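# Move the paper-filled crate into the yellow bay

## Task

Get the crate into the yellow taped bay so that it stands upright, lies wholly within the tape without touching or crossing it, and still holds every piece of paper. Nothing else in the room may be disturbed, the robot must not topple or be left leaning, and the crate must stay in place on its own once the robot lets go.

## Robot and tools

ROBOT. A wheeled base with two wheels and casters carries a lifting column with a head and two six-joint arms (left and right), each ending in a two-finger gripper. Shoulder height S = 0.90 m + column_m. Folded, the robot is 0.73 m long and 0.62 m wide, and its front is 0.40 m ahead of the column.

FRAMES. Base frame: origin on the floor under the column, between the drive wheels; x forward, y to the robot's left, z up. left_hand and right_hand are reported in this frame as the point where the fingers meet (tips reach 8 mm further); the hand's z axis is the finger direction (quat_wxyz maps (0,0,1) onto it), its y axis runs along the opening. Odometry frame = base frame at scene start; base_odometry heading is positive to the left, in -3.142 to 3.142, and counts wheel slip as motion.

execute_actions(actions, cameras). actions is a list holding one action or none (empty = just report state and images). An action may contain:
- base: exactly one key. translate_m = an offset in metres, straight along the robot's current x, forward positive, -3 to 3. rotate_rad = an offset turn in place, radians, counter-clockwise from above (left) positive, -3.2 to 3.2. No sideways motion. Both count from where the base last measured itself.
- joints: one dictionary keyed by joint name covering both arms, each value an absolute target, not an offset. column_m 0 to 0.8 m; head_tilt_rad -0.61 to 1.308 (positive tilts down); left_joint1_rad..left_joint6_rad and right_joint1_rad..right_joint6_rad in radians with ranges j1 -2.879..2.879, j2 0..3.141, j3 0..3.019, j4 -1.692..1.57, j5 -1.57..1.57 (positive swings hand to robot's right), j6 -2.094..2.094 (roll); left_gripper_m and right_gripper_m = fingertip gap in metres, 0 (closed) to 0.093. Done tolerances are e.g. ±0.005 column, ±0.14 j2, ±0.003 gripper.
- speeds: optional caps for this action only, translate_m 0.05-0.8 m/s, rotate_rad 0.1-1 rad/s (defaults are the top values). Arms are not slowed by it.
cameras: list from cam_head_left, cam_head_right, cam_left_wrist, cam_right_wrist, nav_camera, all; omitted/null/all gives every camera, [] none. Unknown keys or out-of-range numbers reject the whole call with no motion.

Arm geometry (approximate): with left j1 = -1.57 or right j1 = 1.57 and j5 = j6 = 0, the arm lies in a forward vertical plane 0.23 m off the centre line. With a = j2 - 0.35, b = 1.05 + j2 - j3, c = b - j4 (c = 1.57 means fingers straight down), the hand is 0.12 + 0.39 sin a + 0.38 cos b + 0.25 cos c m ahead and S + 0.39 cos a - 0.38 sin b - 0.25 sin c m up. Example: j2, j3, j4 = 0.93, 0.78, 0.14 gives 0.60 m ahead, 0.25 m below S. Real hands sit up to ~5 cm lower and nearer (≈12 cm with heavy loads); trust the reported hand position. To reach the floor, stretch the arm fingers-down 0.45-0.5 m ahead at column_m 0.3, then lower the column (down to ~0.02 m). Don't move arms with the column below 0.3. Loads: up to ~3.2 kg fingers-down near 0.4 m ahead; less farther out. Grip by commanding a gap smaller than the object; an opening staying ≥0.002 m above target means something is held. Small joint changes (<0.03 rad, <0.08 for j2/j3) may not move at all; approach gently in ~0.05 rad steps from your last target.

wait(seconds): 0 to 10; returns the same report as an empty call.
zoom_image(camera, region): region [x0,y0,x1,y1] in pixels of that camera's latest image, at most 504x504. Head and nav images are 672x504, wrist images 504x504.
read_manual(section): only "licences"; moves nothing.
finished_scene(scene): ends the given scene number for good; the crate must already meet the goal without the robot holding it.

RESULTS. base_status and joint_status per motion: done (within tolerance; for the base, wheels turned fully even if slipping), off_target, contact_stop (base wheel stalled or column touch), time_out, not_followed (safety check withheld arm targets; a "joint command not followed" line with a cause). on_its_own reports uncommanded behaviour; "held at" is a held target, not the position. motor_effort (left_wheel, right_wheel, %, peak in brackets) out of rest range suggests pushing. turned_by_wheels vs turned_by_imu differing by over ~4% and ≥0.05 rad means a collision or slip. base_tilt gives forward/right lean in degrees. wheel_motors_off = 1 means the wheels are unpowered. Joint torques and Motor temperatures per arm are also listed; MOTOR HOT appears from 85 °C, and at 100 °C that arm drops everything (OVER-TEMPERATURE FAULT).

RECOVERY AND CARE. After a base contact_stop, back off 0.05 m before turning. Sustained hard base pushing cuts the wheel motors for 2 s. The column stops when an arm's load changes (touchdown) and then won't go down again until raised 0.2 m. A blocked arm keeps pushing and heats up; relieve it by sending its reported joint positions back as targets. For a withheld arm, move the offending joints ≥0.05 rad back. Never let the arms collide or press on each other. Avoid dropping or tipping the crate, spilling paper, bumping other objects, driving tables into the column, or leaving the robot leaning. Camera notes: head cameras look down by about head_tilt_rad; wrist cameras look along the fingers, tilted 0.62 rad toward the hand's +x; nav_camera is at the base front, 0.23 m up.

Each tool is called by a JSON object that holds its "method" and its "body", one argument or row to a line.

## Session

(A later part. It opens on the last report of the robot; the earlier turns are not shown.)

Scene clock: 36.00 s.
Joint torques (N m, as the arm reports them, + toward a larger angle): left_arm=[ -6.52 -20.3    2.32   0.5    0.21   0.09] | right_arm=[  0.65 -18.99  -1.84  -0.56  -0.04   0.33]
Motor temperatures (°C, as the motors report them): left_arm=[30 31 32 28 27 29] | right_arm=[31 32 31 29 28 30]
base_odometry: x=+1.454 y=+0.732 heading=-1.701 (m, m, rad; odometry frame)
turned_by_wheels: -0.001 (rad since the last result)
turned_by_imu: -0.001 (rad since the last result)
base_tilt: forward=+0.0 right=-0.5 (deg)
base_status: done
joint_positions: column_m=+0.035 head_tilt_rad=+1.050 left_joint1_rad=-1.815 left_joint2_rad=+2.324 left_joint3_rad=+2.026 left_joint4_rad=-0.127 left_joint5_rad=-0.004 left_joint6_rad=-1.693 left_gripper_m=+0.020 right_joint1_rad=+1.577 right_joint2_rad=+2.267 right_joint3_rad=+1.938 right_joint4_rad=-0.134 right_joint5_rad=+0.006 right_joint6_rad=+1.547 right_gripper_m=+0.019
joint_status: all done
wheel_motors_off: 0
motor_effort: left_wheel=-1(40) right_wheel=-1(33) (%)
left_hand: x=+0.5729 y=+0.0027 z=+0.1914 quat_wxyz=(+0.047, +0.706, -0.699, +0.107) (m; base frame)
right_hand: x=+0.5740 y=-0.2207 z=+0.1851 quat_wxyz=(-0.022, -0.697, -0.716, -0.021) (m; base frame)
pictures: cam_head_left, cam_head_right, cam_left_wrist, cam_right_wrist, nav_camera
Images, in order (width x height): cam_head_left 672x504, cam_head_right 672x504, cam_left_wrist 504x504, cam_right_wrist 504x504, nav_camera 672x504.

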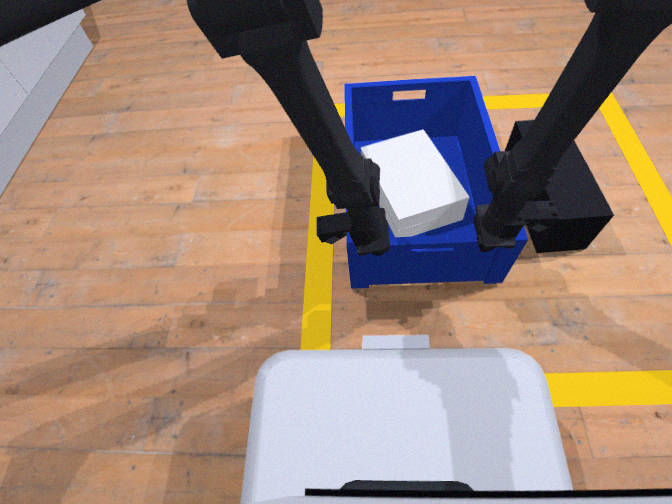

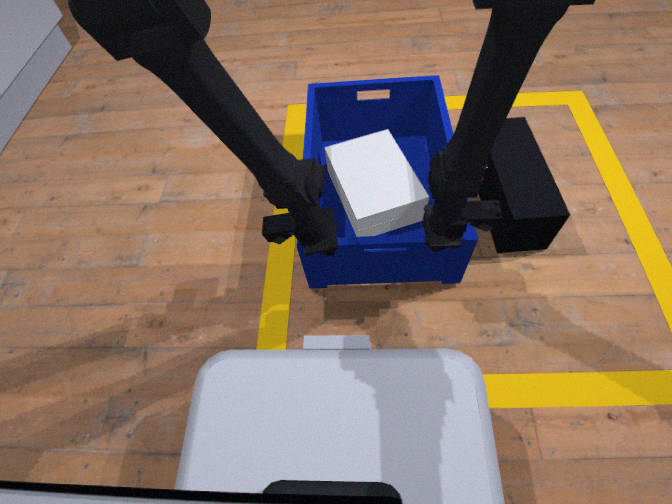

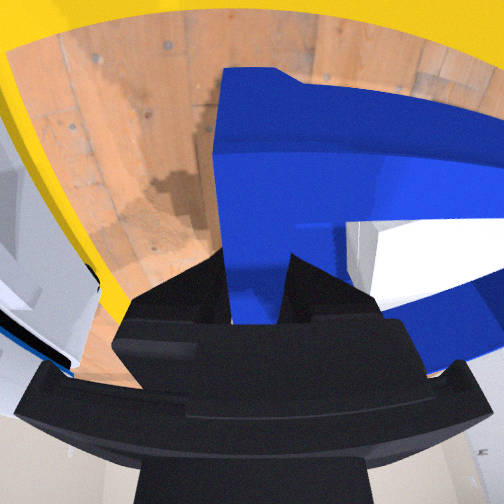

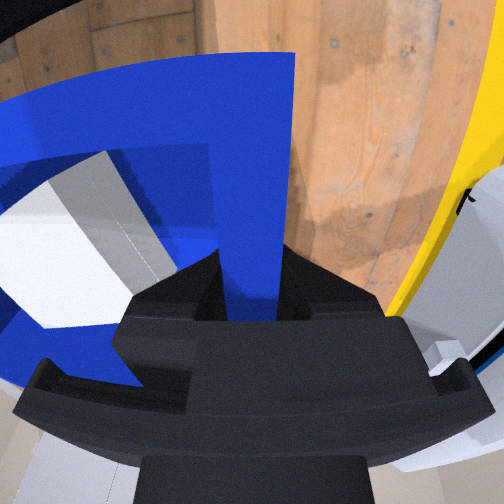

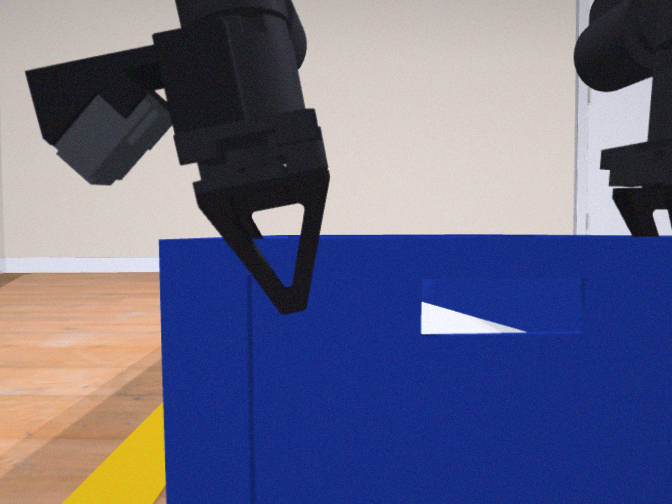

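Looks inside. Release and raise.

{"method": "execute_actions", "body": {
  "actions": [
    {"joints":{"left_joint1_rad":-1.815,"left_joint3_rad":2.03,"right_joint1_rad":1.577,"right_joint3_rad":1.945,"right_joint4_rad":-0.135,"right_joint2_rad":2.267,"right_joint6_rad":1.55,"left_gripper_m":0.055,"right_gripper_m":0.055}}
  ],
  "cameras": []
}}

{"method": "execute_actions", "body": {
  "actions": [
    {"joints":{"column_m":0.11}}
  ]
}}

{"method": "zoom_image", "body": {
  "camera": "cam_head_right",
  "region": [240, 70, 600, 320]
}}

Scene clock: 37.50 s.
Joint torques (N m, as the arm reports them, + toward a larger angle): left_arm=[ -3.75 -19.95   3.18   0.49   0.16   0.08] | right_arm=[  2.4  -19.82   2.26   0.22   0.05   0.08]
Motor temperatures (°C, as the motors report them): left_arm=[30 31 32 28 27 29] | right_arm=[31 33 31 29 28 30]
base_odometry: x=+1.454 y=+0.732 heading=-1.701 (m, m, rad; odometry frame)
turned_by_wheels: +0.000 (rad since the last result)
turned_by_imu: +0.000 (rad since the last result)
base_tilt: forward=-0.1 right=-0.5 (deg)
base_status: not commanded
joint_positions: column_m=+0.035 head_tilt_rad=+1.050 left_joint1_rad=-1.815 left_joint2_rad=+2.324 left_joint3_rad=+2.026 left_joint4_rad=-0.127 left_joint5_rad=-0.003 left_joint6_rad=-1.693 left_gripper_m=+0.055 right_joint1_rad=+1.577 right_joint2_rad=+2.267 right_joint3_rad=+1.939 right_joint4_rad=-0.131 right_joint5_rad=+0.003 right_joint6_rad=+1.542 right_gripper_m=+0.055
joint_status: all done
wheel_motors_off: 0
motor_effort: left_wheel=-3(3) right_wheel=+3(3) (%)
left_hand: x=+0.5732 y=+0.0028 z=+0.1915 quat_wxyz=(+0.047, +0.706, -0.699, +0.107) (m; base frame)
right_hand: x=+0.5753 y=-0.2203 z=+0.1853 quat_wxyz=(-0.022, -0.695, -0.718, -0.023) (m; base frame)
pictures: none
No camera images: the call's "cameras" was empty. Leave "cameras" out to get every camera's image.

Scene clock: 39.07 s.
Joint torques (N m, as the arm reports them, + toward a larger angle): left_arm=[ -3.59 -20.5    3.13   0.44   0.14   0.09] | right_arm=[  2.14 -20.58   2.14   0.31   0.05   0.08]
Motor temperatures (°C, as the motors report them): left_arm=[30 31 32 28 27 29] | right_arm=[31 33 31 29 28 30]
base_odometry: x=+1.454 y=+0.732 heading=-1.701 (m, m, rad; odometry frame)
turned_by_wheels: +0.000 (rad since the last result)
turned_by_imu: +0.000 (rad since the last result)
base_tilt: forward=-0.1 right=-0.5 (deg)
base_status: not commanded
joint_positions: column_m=+0.110 head_tilt_rad=+1.050 left_joint1_rad=-1.815 left_joint2_rad=+2.324 left_joint3_rad=+2.026 left_joint4_rad=-0.127 left_joint5_rad=-0.003 left_joint6_rad=-1.693 left_gripper_m=+0.055 right_joint1_rad=+1.577 right_joint2_rad=+2.267 right_joint3_rad=+1.939 right_joint4_rad=-0.131 right_joint5_rad=+0.003 right_joint6_rad=+1.542 right_gripper_m=+0.055
joint_status: all done
wheel_motors_off: 0
motor_effort: left_wheel=-3(3) right_wheel=+3(3) (%)
left_hand: x=+0.5732 y=+0.0028 z=+0.2664 quat_wxyz=(+0.047, +0.706, -0.699, +0.107) (m; base frame)
right_hand: x=+0.5753 y=-0.2203 z=+0.2601 quat_wxyz=(-0.022, -0.695, -0.718, -0.023) (m; base frame)
pictures: cam_head_left, cam_head_right, cam_left_wrist, cam_right_wrist, nav_camera
Images, in order (width x height): cam_head_left 672x504, cam_head_right 672x504, cam_left_wrist 504x504, cam_right_wrist 504x504, nav_camera 672x504.

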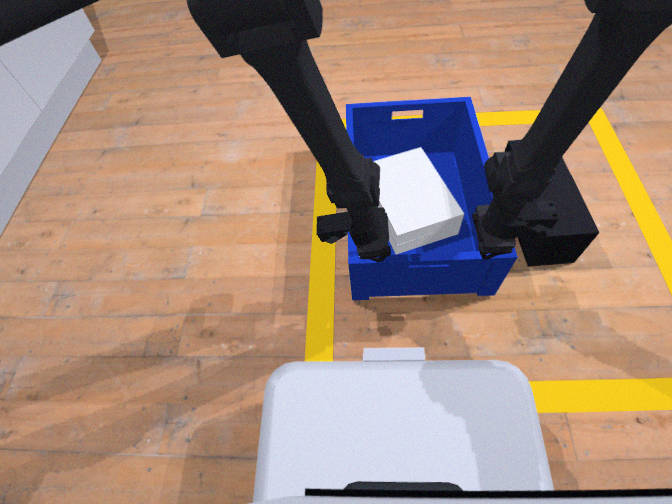

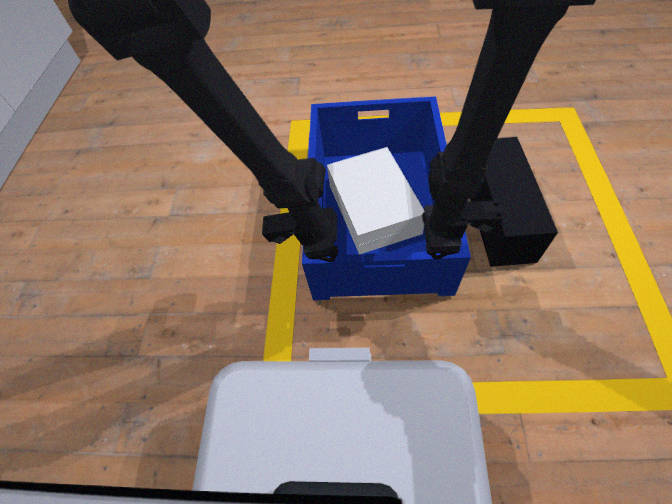

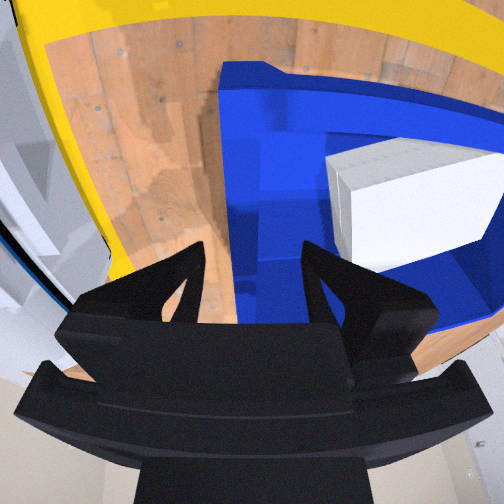

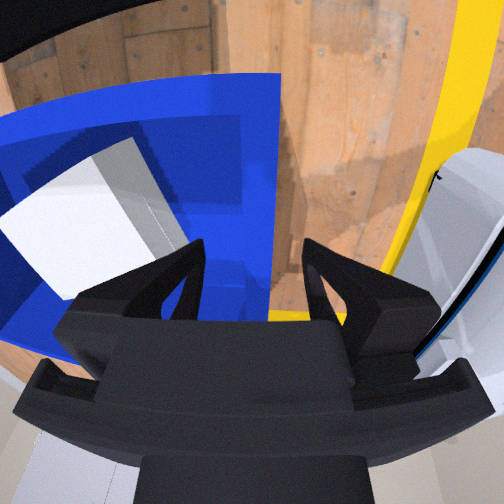

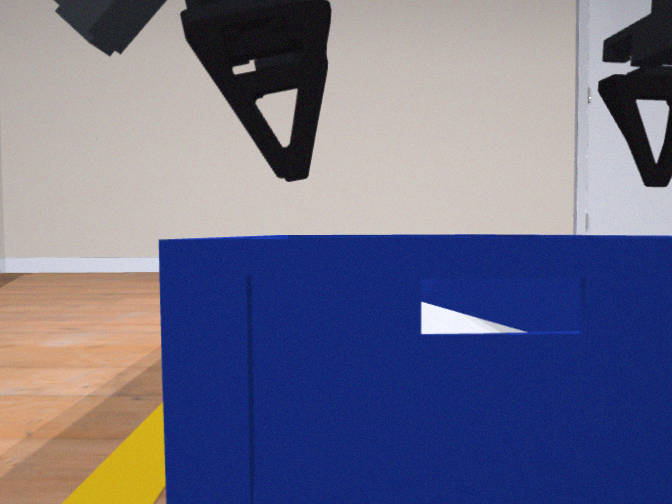

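Region (240, 70, 600, 320) of cam_head_right's 672x504 image, scaled by 1.400, with more detail than that image has; it fills the top 350 rows of this view, and the rest is white.

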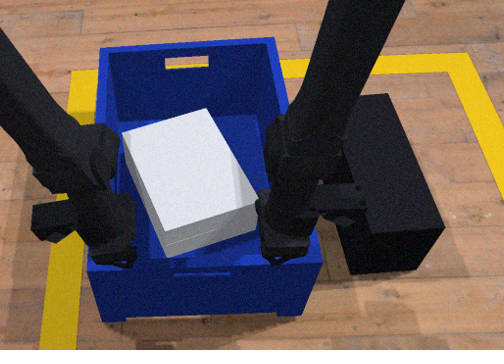

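{"method": "finished_scene", "body": {
  "scene": 2
}}

The scene is finished: the task was done.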